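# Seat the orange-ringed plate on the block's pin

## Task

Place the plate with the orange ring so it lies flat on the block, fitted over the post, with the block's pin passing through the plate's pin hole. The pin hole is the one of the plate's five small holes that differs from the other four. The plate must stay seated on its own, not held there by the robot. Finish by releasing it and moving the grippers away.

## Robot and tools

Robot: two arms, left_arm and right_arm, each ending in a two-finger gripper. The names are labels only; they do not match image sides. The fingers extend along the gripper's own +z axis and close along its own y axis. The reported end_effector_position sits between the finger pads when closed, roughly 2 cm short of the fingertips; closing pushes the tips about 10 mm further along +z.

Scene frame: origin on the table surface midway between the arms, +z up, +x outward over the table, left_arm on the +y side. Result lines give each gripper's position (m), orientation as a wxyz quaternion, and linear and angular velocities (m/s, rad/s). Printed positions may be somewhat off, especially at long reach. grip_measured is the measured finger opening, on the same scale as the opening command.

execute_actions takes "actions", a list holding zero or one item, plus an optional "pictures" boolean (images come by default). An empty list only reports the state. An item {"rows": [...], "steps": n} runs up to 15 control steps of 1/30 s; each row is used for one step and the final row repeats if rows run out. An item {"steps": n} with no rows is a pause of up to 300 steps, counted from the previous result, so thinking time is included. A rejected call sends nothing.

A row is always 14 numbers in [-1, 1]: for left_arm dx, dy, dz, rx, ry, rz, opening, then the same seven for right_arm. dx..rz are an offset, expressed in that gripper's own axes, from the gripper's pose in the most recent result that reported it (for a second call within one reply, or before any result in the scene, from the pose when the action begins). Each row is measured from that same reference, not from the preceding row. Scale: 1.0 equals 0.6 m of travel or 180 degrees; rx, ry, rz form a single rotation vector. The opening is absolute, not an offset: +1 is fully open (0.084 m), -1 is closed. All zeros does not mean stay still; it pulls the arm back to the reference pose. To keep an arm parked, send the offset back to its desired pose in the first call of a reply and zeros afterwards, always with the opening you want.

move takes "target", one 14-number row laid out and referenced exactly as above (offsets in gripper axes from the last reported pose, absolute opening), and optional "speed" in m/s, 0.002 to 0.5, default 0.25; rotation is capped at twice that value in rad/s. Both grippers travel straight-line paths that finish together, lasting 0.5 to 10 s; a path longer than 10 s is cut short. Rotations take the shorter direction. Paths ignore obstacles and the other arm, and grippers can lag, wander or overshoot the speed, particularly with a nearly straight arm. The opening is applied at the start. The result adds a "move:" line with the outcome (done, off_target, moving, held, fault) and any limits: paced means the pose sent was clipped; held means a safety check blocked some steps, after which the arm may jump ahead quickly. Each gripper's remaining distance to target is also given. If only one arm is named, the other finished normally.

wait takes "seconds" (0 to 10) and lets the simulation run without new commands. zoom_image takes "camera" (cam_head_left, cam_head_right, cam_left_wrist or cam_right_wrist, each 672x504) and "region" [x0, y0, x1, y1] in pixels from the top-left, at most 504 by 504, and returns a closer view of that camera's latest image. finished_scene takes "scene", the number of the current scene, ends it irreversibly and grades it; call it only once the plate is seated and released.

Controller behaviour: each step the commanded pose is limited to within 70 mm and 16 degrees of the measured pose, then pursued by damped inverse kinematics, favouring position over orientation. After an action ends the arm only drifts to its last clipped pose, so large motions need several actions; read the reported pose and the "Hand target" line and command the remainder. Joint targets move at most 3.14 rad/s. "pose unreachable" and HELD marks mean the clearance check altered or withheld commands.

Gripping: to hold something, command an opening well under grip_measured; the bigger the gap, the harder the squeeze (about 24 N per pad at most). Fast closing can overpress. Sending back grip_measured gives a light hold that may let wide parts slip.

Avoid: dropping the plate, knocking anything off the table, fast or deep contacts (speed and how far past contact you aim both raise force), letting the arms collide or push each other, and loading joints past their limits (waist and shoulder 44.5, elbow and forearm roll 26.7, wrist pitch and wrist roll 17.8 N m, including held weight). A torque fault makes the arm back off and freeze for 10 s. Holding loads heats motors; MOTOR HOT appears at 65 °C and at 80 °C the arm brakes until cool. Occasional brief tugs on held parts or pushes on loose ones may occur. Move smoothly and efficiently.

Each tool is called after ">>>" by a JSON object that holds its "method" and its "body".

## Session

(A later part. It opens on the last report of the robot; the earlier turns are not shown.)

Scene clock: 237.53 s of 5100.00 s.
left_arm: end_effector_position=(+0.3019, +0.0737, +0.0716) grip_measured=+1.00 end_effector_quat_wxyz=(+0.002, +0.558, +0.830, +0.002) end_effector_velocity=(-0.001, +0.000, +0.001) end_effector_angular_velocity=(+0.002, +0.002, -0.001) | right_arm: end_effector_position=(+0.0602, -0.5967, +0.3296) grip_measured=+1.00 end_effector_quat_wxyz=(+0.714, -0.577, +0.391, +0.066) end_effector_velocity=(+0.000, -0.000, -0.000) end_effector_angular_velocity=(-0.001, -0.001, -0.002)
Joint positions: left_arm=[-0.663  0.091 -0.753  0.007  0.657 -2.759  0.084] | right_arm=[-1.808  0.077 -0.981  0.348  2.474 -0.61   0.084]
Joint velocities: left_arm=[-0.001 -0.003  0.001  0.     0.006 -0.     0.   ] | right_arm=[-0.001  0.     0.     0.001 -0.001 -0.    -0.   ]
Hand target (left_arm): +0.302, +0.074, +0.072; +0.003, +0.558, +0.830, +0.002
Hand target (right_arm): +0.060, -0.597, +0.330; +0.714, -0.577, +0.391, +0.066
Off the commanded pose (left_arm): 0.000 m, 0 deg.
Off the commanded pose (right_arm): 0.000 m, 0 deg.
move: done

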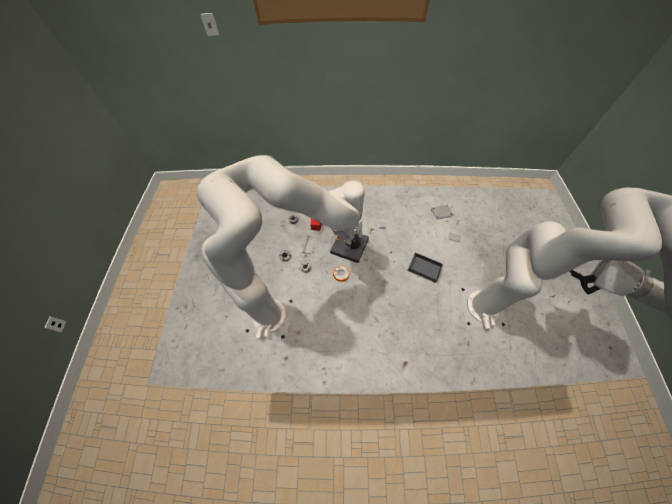

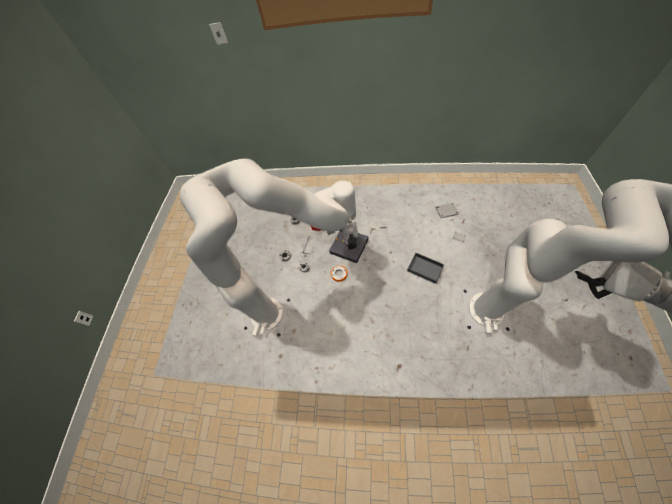

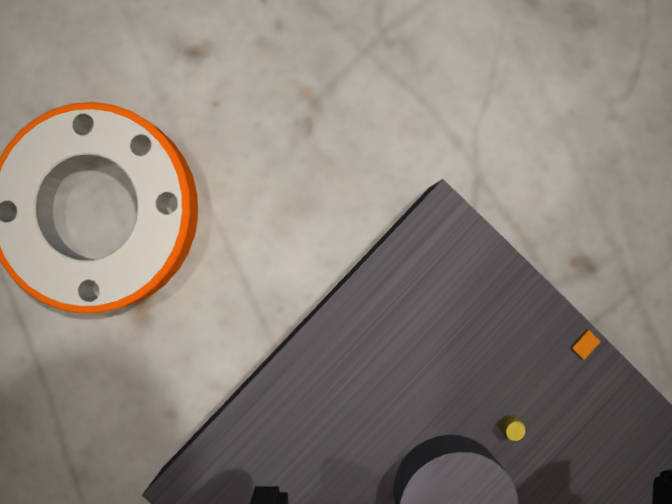

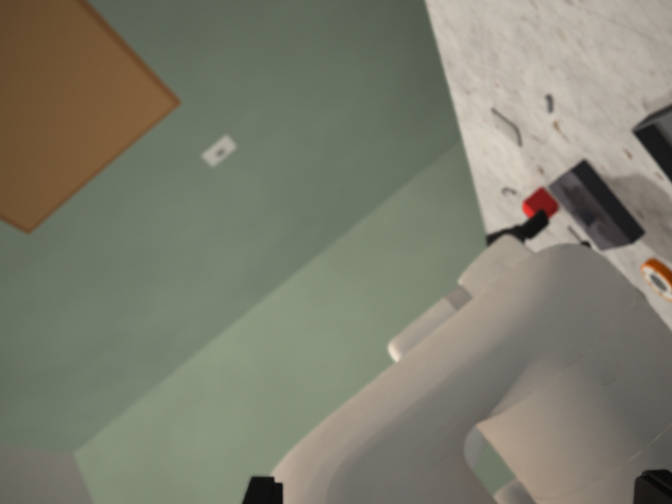

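>>> {"method": "move", "body": {"target": [0.130,-0.175,0,0,0,0.492,1, 0,0,0,0,0,0,1], "speed": 0.3}}

>>> {"method": "move", "body": {"target": [0,0,0.089,0,0,0,1, 0,0,0,0,0,0,1], "speed": 0.06}}

>>> {"method": "move", "body": {"target": [0,0,0,0,0,0,0.1, 0,0,0,0,0,0,1], "speed": 0.04}}

>>> {"method": "wait", "body": {"seconds": 1}}

>>> {"method": "move", "body": {"target": [0,0,0,0,0,0,1, 0,0,0,0,0,0,1], "speed": 0.04}}

>>> {"method": "move", "body": {"target": [0,0,0,0,0,-0.5,1, 0,0,0,0,0,0,1], "speed": 0.4}}

>>> {"method": "move", "body": {"target": [0,0,0,0,0,0,0.0, 0,0,0,0,0,0,1], "speed": 0.04}}

Scene clock: 252.03 s of 5100.00 s.
left_arm: end_effector_position=(+0.1754, +0.1062, +0.0706) grip_measured=+1.00 end_effector_quat_wxyz=(+0.000, +0.979, +0.205, +0.003) end_effector_velocity=(-0.001, +0.001, -0.001) end_effector_angular_velocity=(+0.001, +0.002, -0.012) | right_arm: end_effector_position=(+0.0602, -0.5967, +0.3296) grip_measured=+1.00 end_effector_quat_wxyz=(+0.714, -0.577, +0.391, +0.066) end_effector_velocity=(-0.000, -0.000, -0.000) end_effector_angular_velocity=(-0.001, -0.001, -0.001)
Joint positions: left_arm=[-0.874 -0.238 -0.38   0.01   0.615 -1.428  0.084] | right_arm=[-1.808  0.077 -0.981  0.348  2.474 -0.61   0.084]
Joint velocities: left_arm=[-0.002 -0.001  0.003 -0.003 -0.     0.013 -0.   ] | right_arm=[-0.001 -0.     0.     0.    -0.    -0.001  0.   ]
Hand target (left_arm): +0.175, +0.106, +0.071; +0.000, +0.979, +0.204, +0.003
Hand target (right_arm): +0.060, -0.597, +0.330; +0.714, -0.577, +0.391, +0.066
Off the commanded pose (left_arm): 0.000 m, 0 deg.
Off the commanded pose (right_arm): 0.000 m, 0 deg.
After step 90, 8.47 s passed at rest.
move: done

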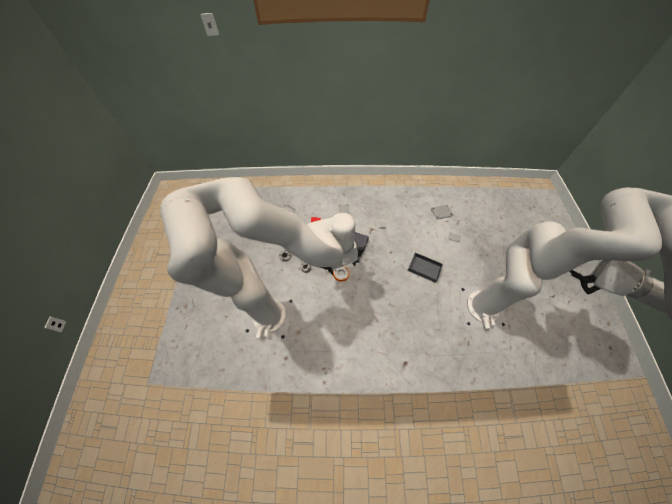

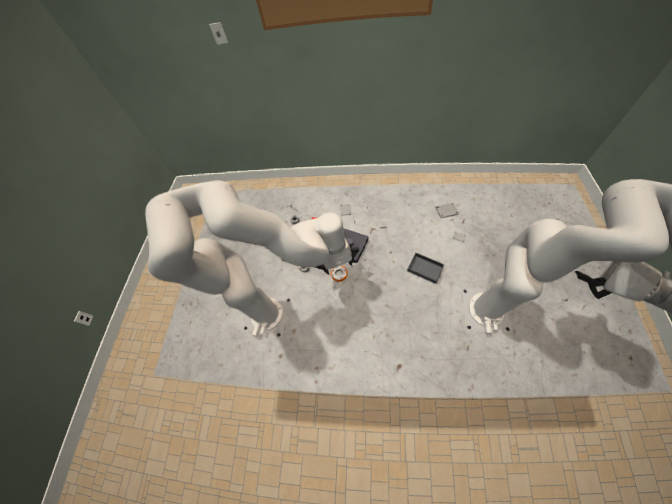

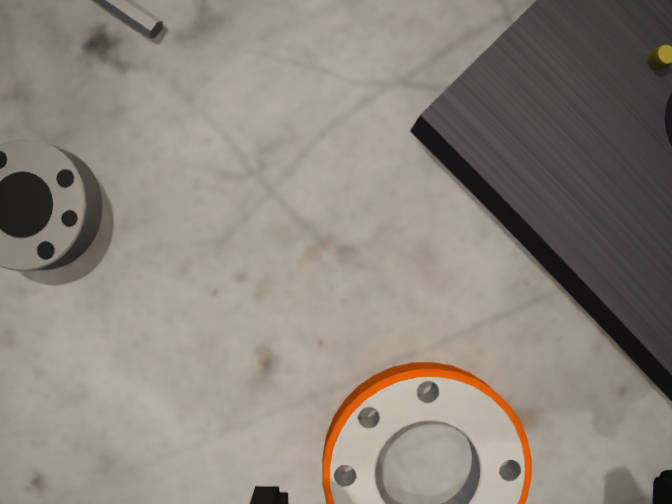

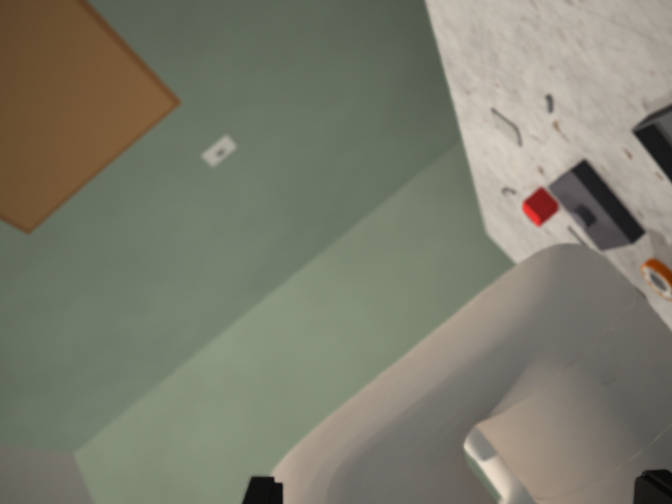

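Scene clock: 253.30 s of 5100.00 s.
left_arm: end_effector_position=(+0.1759, +0.1061, +0.0176) grip_measured=+1.00 end_effector_quat_wxyz=(+0.001, +0.979, +0.205, +0.003) end_effector_velocity=(+0.001, -0.001, -0.001) end_effector_angular_velocity=(-0.003, -0.002, +0.001) | right_arm: end_effector_position=(+0.0602, -0.5967, +0.3296) grip_measured=+1.00 end_effector_quat_wxyz=(+0.714, -0.577, +0.391, +0.066) end_effector_velocity=(+0.000, +0.000, -0.000) end_effector_angular_velocity=(-0.000, +0.002, +0.002)
Joint positions: left_arm=[-0.872 -0.043 -0.359  0.014  0.399 -1.431  0.084] | right_arm=[-1.808  0.077 -0.981  0.348  2.474 -0.61   0.084]
Joint velocities: left_arm=[ 0.     0.006 -0.001  0.    -0.009 -0.001  0.   ] | right_arm=[ 0.002  0.     0.    -0.001 -0.001  0.    -0.   ]
Hand target (left_arm): +0.176, +0.106, +0.017; +0.000, +0.979, +0.205, +0.003
Hand target (right_arm): +0.060, -0.597, +0.330; +0.714, -0.577, +0.391, +0.066
Off the commanded pose (left_arm): 0.000 m, 0 deg.
Off the commanded pose (right_arm): 0.000 m, 0 deg.
move: done

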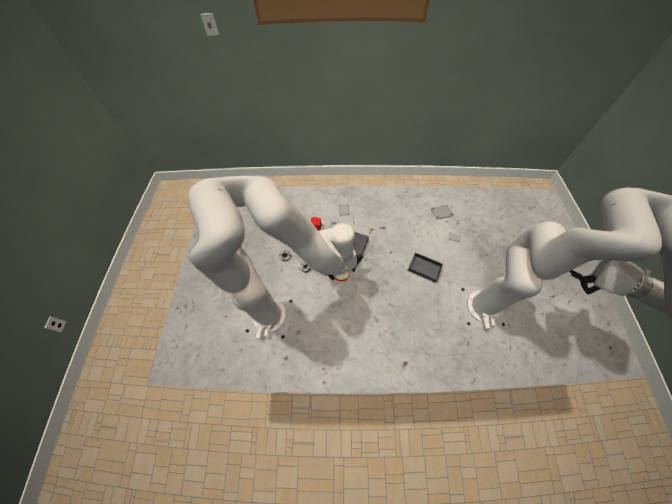

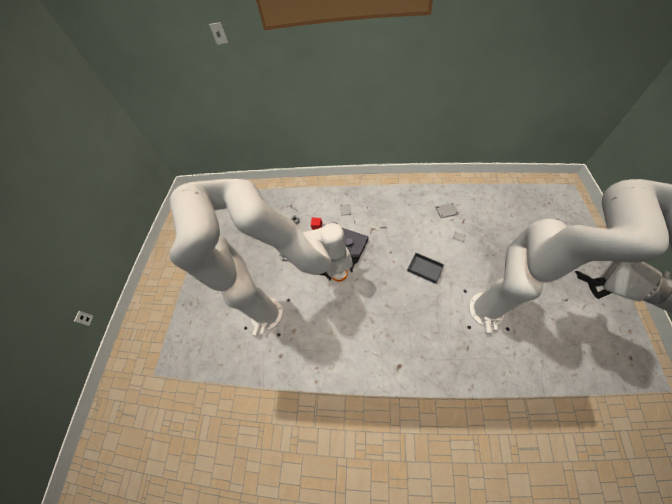

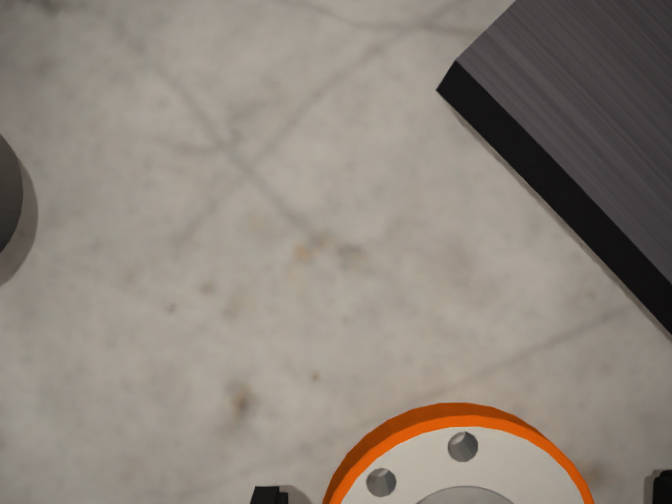

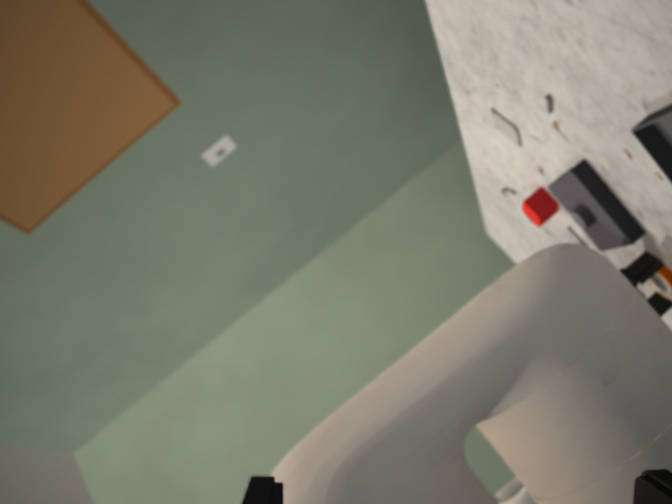

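Scene clock: 253.80 s of 5100.00 s.
left_arm: end_effector_position=(+0.1759, +0.1060, +0.0176) grip_measured=+0.45 end_effector_quat_wxyz=(+0.001, +0.979, +0.205, +0.003) end_effector_velocity=(+0.000, -0.001, +0.001) end_effector_angular_velocity=(-0.003, -0.002, -0.000) | right_arm: end_effector_position=(+0.0602, -0.5967, +0.3296) grip_measured=+1.00 end_effector_quat_wxyz=(+0.714, -0.577, +0.391, +0.066) end_effector_velocity=(-0.001, +0.000, -0.000) end_effector_angular_velocity=(-0.000, +0.003, +0.002)
Joint positions: left_arm=[-0.872 -0.043 -0.359  0.014  0.399 -1.431  0.063] | right_arm=[-1.808  0.077 -0.981  0.348  2.474 -0.61   0.084]
Joint velocities: left_arm=[-0.    -0.003 -0.    -0.    -0.     0.     0.   ] | right_arm=[ 0.    -0.    -0.    -0.003 -0.001  0.     0.   ]
Hand target (left_arm): +0.176, +0.106, +0.018; +0.001, +0.979, +0.205, +0.003
Hand target (right_arm): +0.060, -0.597, +0.330; +0.714, -0.577, +0.391, +0.066
Off the commanded pose (left_arm): 0.000 m, 0 deg.
Off the commanded pose (right_arm): 0.000 m, 0 deg.
move: done

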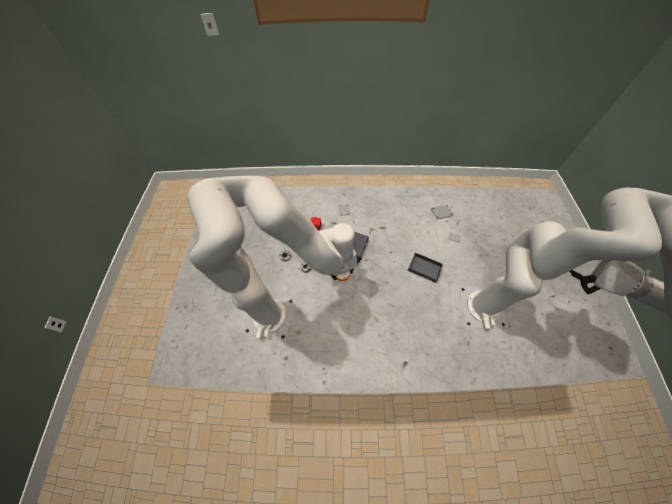

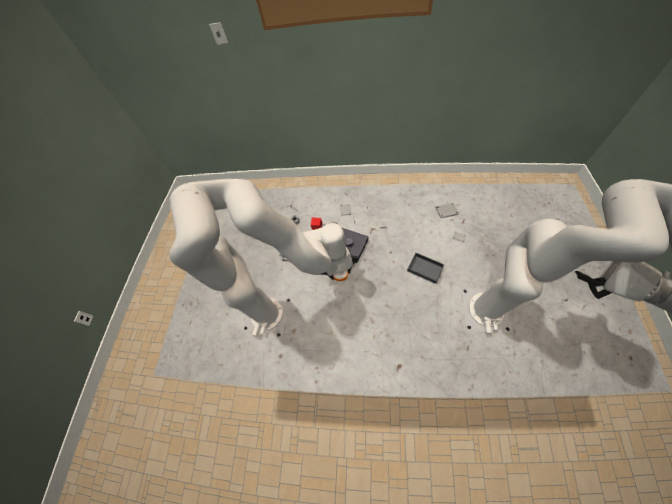

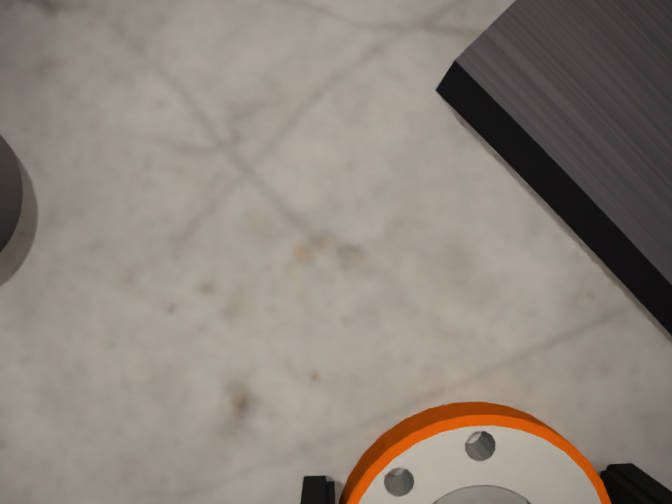

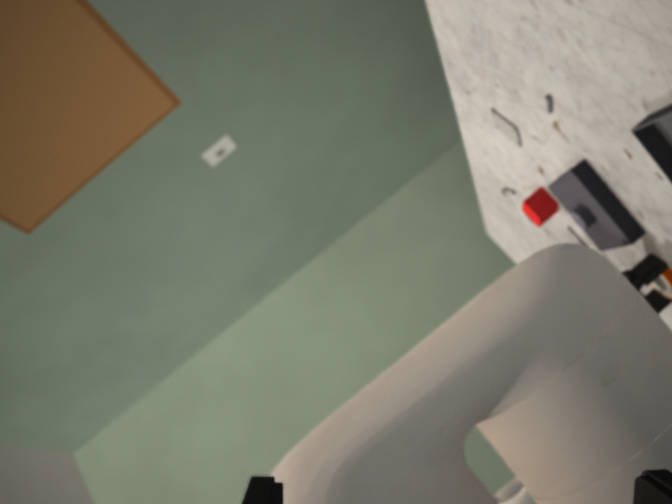

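Scene clock: 254.80 s of 5100.00 s.
left_arm: end_effector_position=(+0.1759, +0.1060, +0.0176) grip_measured=+0.45 end_effector_quat_wxyz=(+0.001, +0.979, +0.205, +0.003) end_effector_velocity=(-0.000, +0.000, +0.000) end_effector_angular_velocity=(-0.001, +0.000, +0.001) | right_arm: end_effector_position=(+0.0602, -0.5967, +0.3296) grip_measured=+1.00 end_effector_quat_wxyz=(+0.714, -0.577, +0.391, +0.066) end_effector_velocity=(-0.000, -0.000, -0.000) end_effector_angular_velocity=(-0.001, +0.000, +0.001)
Joint positions: left_arm=[-0.872 -0.043 -0.359  0.014  0.399 -1.431  0.063] | right_arm=[-1.808  0.077 -0.981  0.348  2.474 -0.61   0.084]
Joint velocities: left_arm=[ 0.    -0.001  0.001 -0.002 -0.     0.     0.   ] | right_arm=[ 0.    -0.    -0.001 -0.001 -0.    -0.001 -0.   ]
Hand target (left_arm): +0.176, +0.106, +0.018; +0.001, +0.979, +0.205, +0.003
Hand target (right_arm): +0.060, -0.597, +0.330; +0.714, -0.577, +0.391, +0.066
Off the commanded pose (left_arm): 0.000 m, 0 deg.
Off the commanded pose (right_arm): 0.000 m, 0 deg.
Steps of this call (steps 1 to 30: nothing new was sent). Readings (end_effector_position):
1: left_arm (+0.1759, +0.1060, +0.0176) | right_arm (+0.0602, -0.5967, +0.3296)
2: left_arm (+0.1759, +0.1060, +0.0176) | right_arm (+0.0602, -0.5967, +0.3296)
4: left_arm (+0.1759, +0.1060, +0.0176) | right_arm (+0.0602, -0.5967, +0.3296)
8: left_arm (+0.1759, +0.1060, +0.0176) | right_arm (+0.0602, -0.5967, +0.3296)
30: the state above

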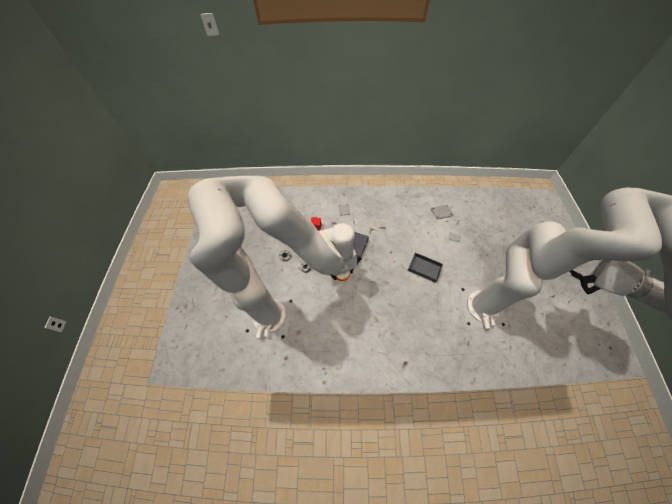

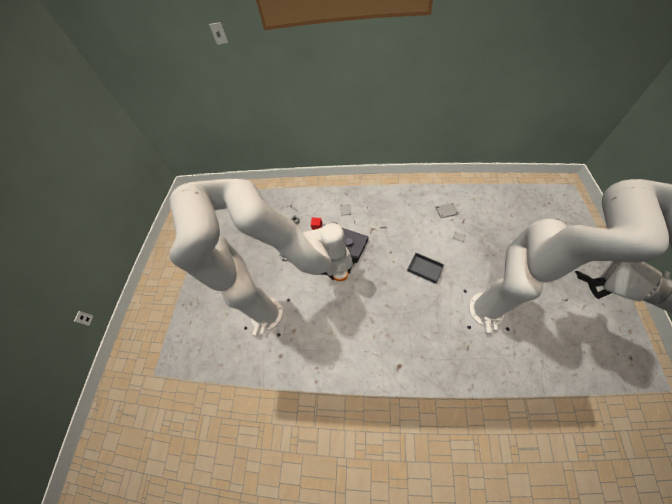

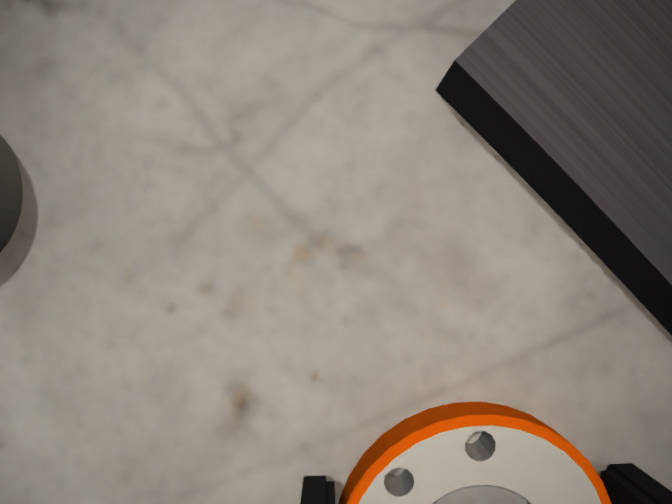

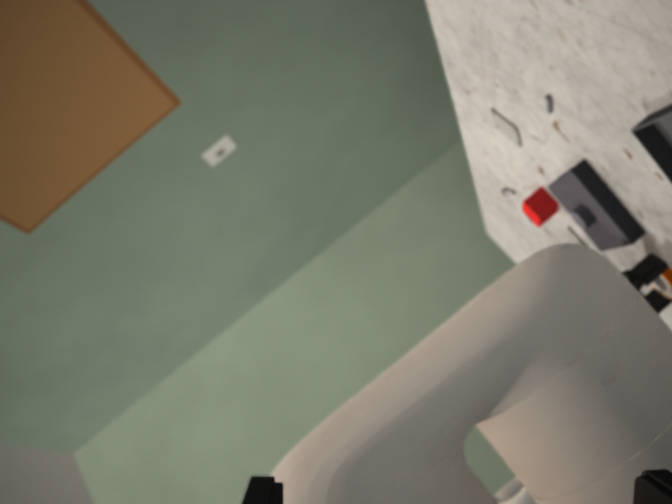

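Scene clock: 255.30 s of 5100.00 s.
left_arm: end_effector_position=(+0.1759, +0.1060, +0.0176) grip_measured=+1.00 end_effector_quat_wxyz=(+0.001, +0.979, +0.205, +0.003) end_effector_velocity=(+0.000, -0.001, +0.001) end_effector_angular_velocity=(-0.002, -0.002, -0.002) | right_arm: end_effector_position=(+0.0602, -0.5967, +0.3296) grip_measured=+1.00 end_effector_quat_wxyz=(+0.714, -0.577, +0.391, +0.066) end_effector_velocity=(-0.000, +0.000, +0.000) end_effector_angular_velocity=(+0.001, -0.000, +0.001)
Joint positions: left_arm=[-0.872 -0.043 -0.359  0.014  0.399 -1.431  0.084] | right_arm=[-1.808  0.077 -0.981  0.348  2.474 -0.61   0.084]
Joint velocities: left_arm=[-0.    -0.001 -0.001  0.001 -0.001  0.001  0.   ] | right_arm=[-0.     0.    -0.    -0.001  0.001 -0.     0.   ]
Hand target (left_arm): +0.176, +0.106, +0.018; +0.001, +0.979, +0.205, +0.003
Hand target (right_arm): +0.060, -0.597, +0.330; +0.714, -0.577, +0.391, +0.066
Off the commanded pose (left_arm): 0.000 m, 0 deg.
Off the commanded pose (right_arm): 0.000 m, 0 deg.
move: done

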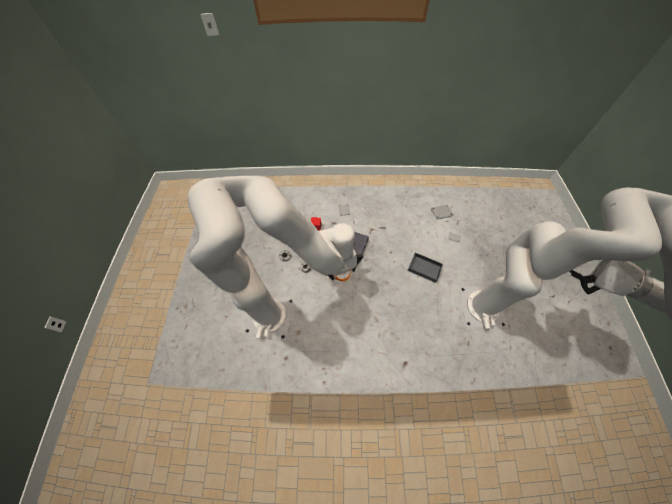

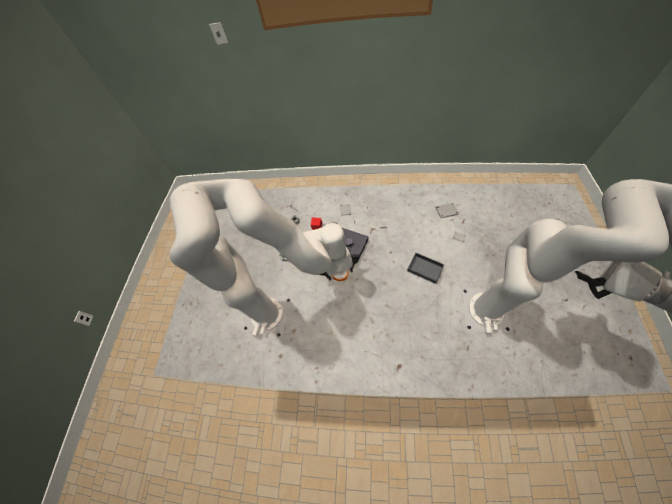

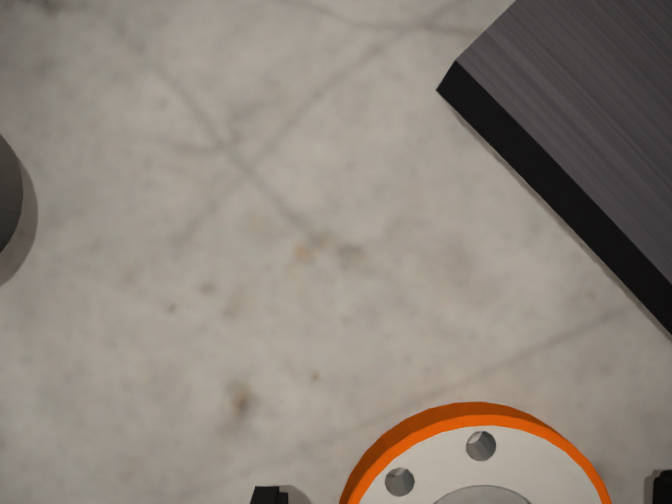

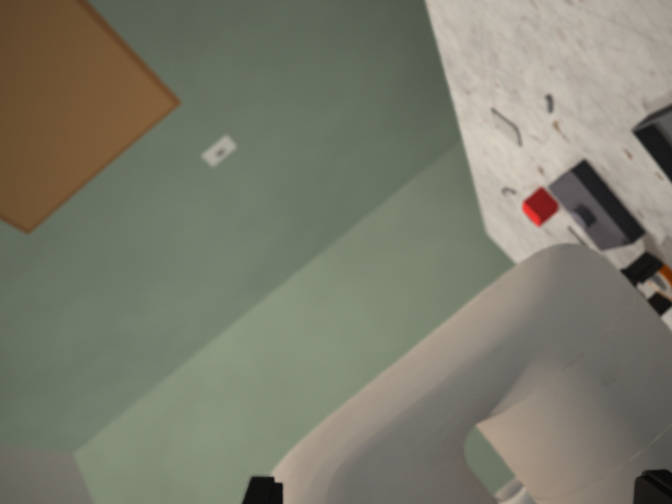

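Scene clock: 257.80 s of 5100.00 s.
left_arm: end_effector_position=(+0.1759, +0.1060, +0.0176) grip_measured=+1.00 end_effector_quat_wxyz=(+0.003, +0.548, +0.837, +0.002) end_effector_velocity=(-0.000, +0.000, -0.000) end_effector_angular_velocity=(+0.005, -0.004, +0.009) | right_arm: end_effector_position=(+0.0602, -0.5967, +0.3296) grip_measured=+1.00 end_effector_quat_wxyz=(+0.714, -0.577, +0.391, +0.066) end_effector_velocity=(+0.000, +0.000, -0.000) end_effector_angular_velocity=(-0.000, +0.001, +0.002)
Joint positions: left_arm=[-0.872 -0.043 -0.359  0.013  0.399 -3.     0.084] | right_arm=[-1.808  0.077 -0.981  0.348  2.474 -0.61   0.084]
Joint velocities: left_arm=[-0.002  0.001 -0.     0.015  0.002 -0.024 -0.   ] | right_arm=[ 0.002 -0.     0.001 -0.001 -0.001  0.    -0.   ]
Hand target (left_arm): +0.176, +0.106, +0.018; +0.003, +0.547, +0.837, +0.002
Hand target (right_arm): +0.060, -0.597, +0.330; +0.714, -0.577, +0.391, +0.066
Off the commanded pose (left_arm): 0.000 m, 0 deg.
Off the commanded pose (right_arm): 0.000 m, 0 deg.
move: done

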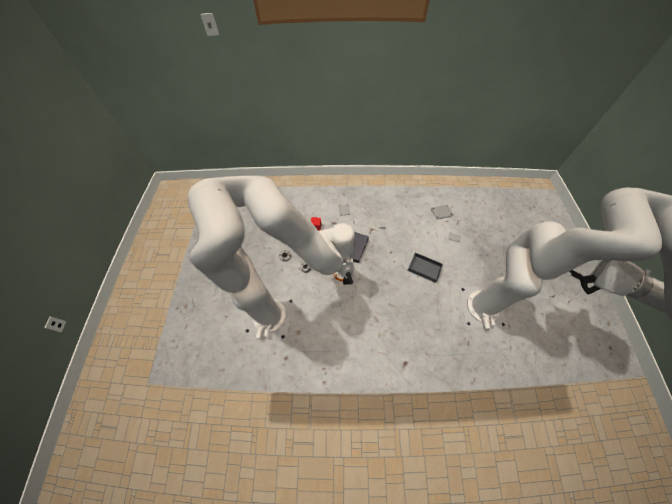

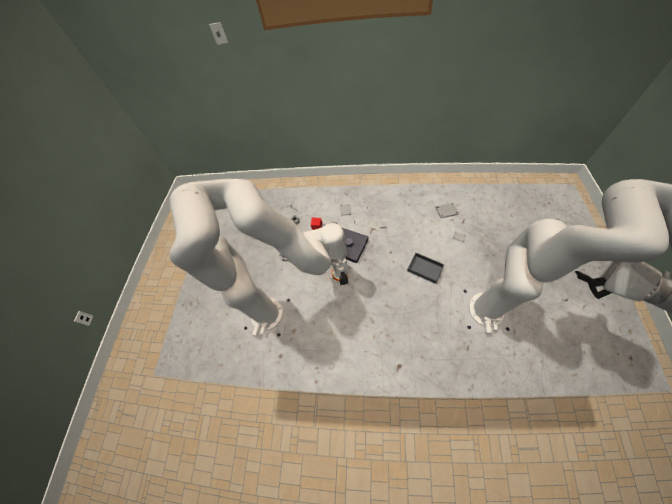

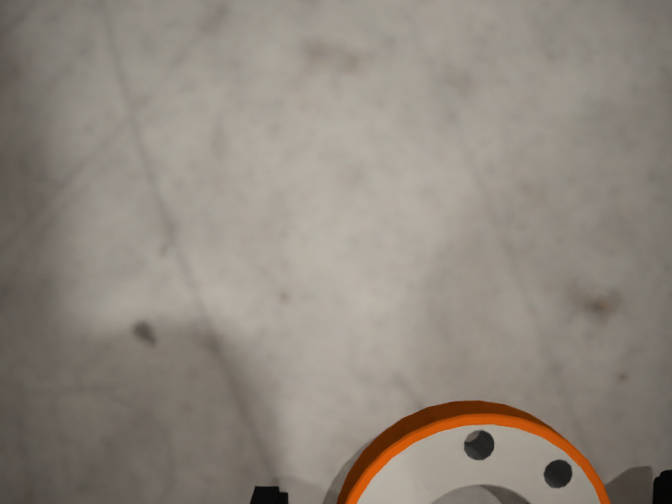

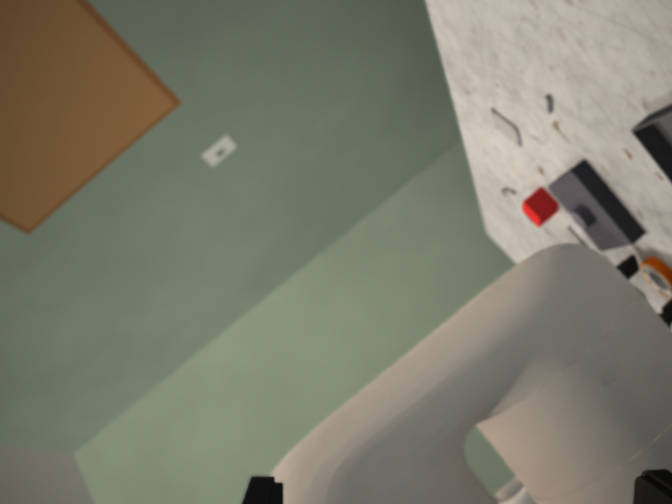

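Scene clock: 258.30 s of 5100.00 s.
left_arm: end_effector_position=(+0.1759, +0.1060, +0.0177) grip_measured=+0.45 end_effector_quat_wxyz=(+0.003, +0.548, +0.837, +0.001) end_effector_velocity=(-0.001, +0.001, -0.001) end_effector_angular_velocity=(+0.003, +0.002, +0.000) | right_arm: end_effector_position=(+0.0602, -0.5967, +0.3296) grip_measured=+1.00 end_effector_quat_wxyz=(+0.714, -0.577, +0.391, +0.066) end_effector_velocity=(-0.000, -0.000, +0.000) end_effector_angular_velocity=(+0.001, -0.001, -0.000)
Joint positions: left_arm=[-0.872 -0.043 -0.359  0.013  0.399 -3.     0.063] | right_arm=[-1.808  0.077 -0.981  0.348  2.474 -0.61   0.084]
Joint velocities: left_arm=[-0.     0.001  0.001 -0.     0.001 -0.     0.   ] | right_arm=[-0.001  0.    -0.     0.     0.001  0.    -0.   ]
Hand target (left_arm): +0.176, +0.106, +0.018; +0.003, +0.548, +0.837, +0.002
Hand target (right_arm): +0.060, -0.597, +0.330; +0.714, -0.577, +0.391, +0.066
Off the commanded pose (left_arm): 0.000 m, 0 deg.
Off the commanded pose (right_arm): 0.000 m, 0 deg.
move: done

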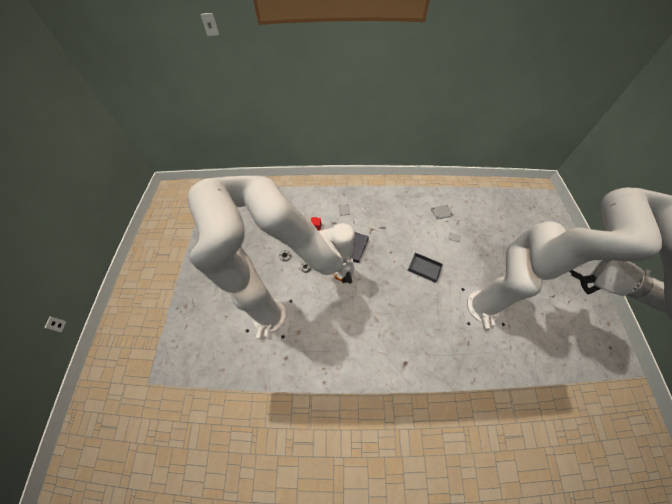

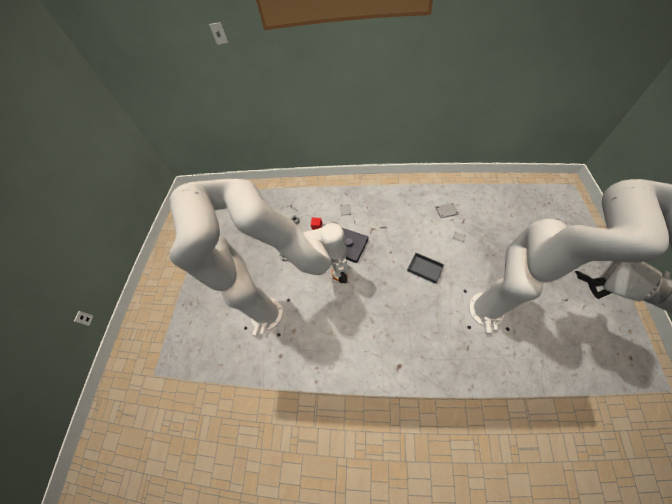

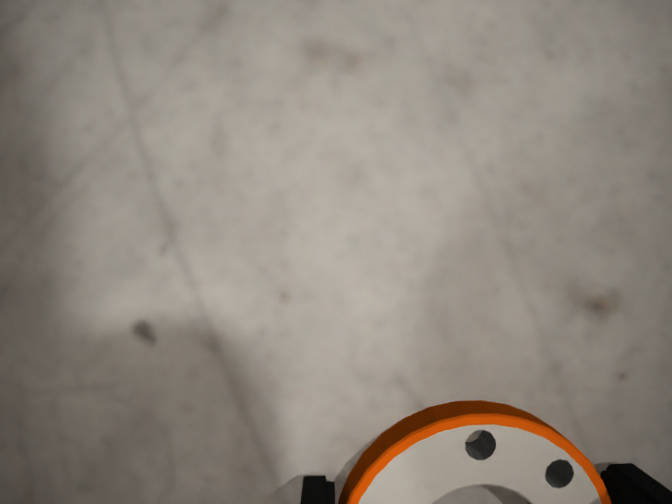

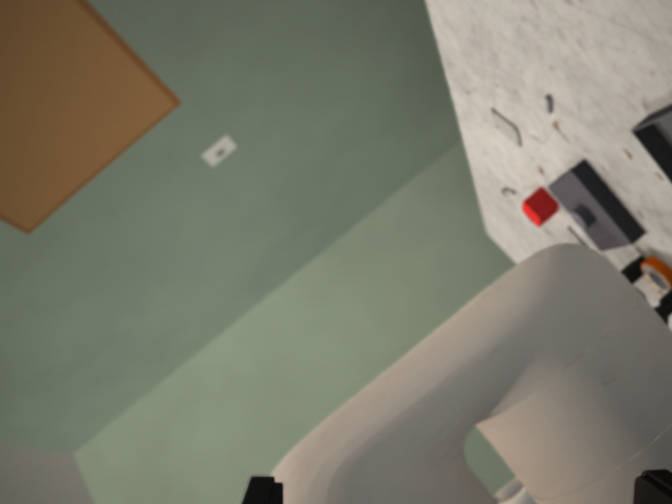

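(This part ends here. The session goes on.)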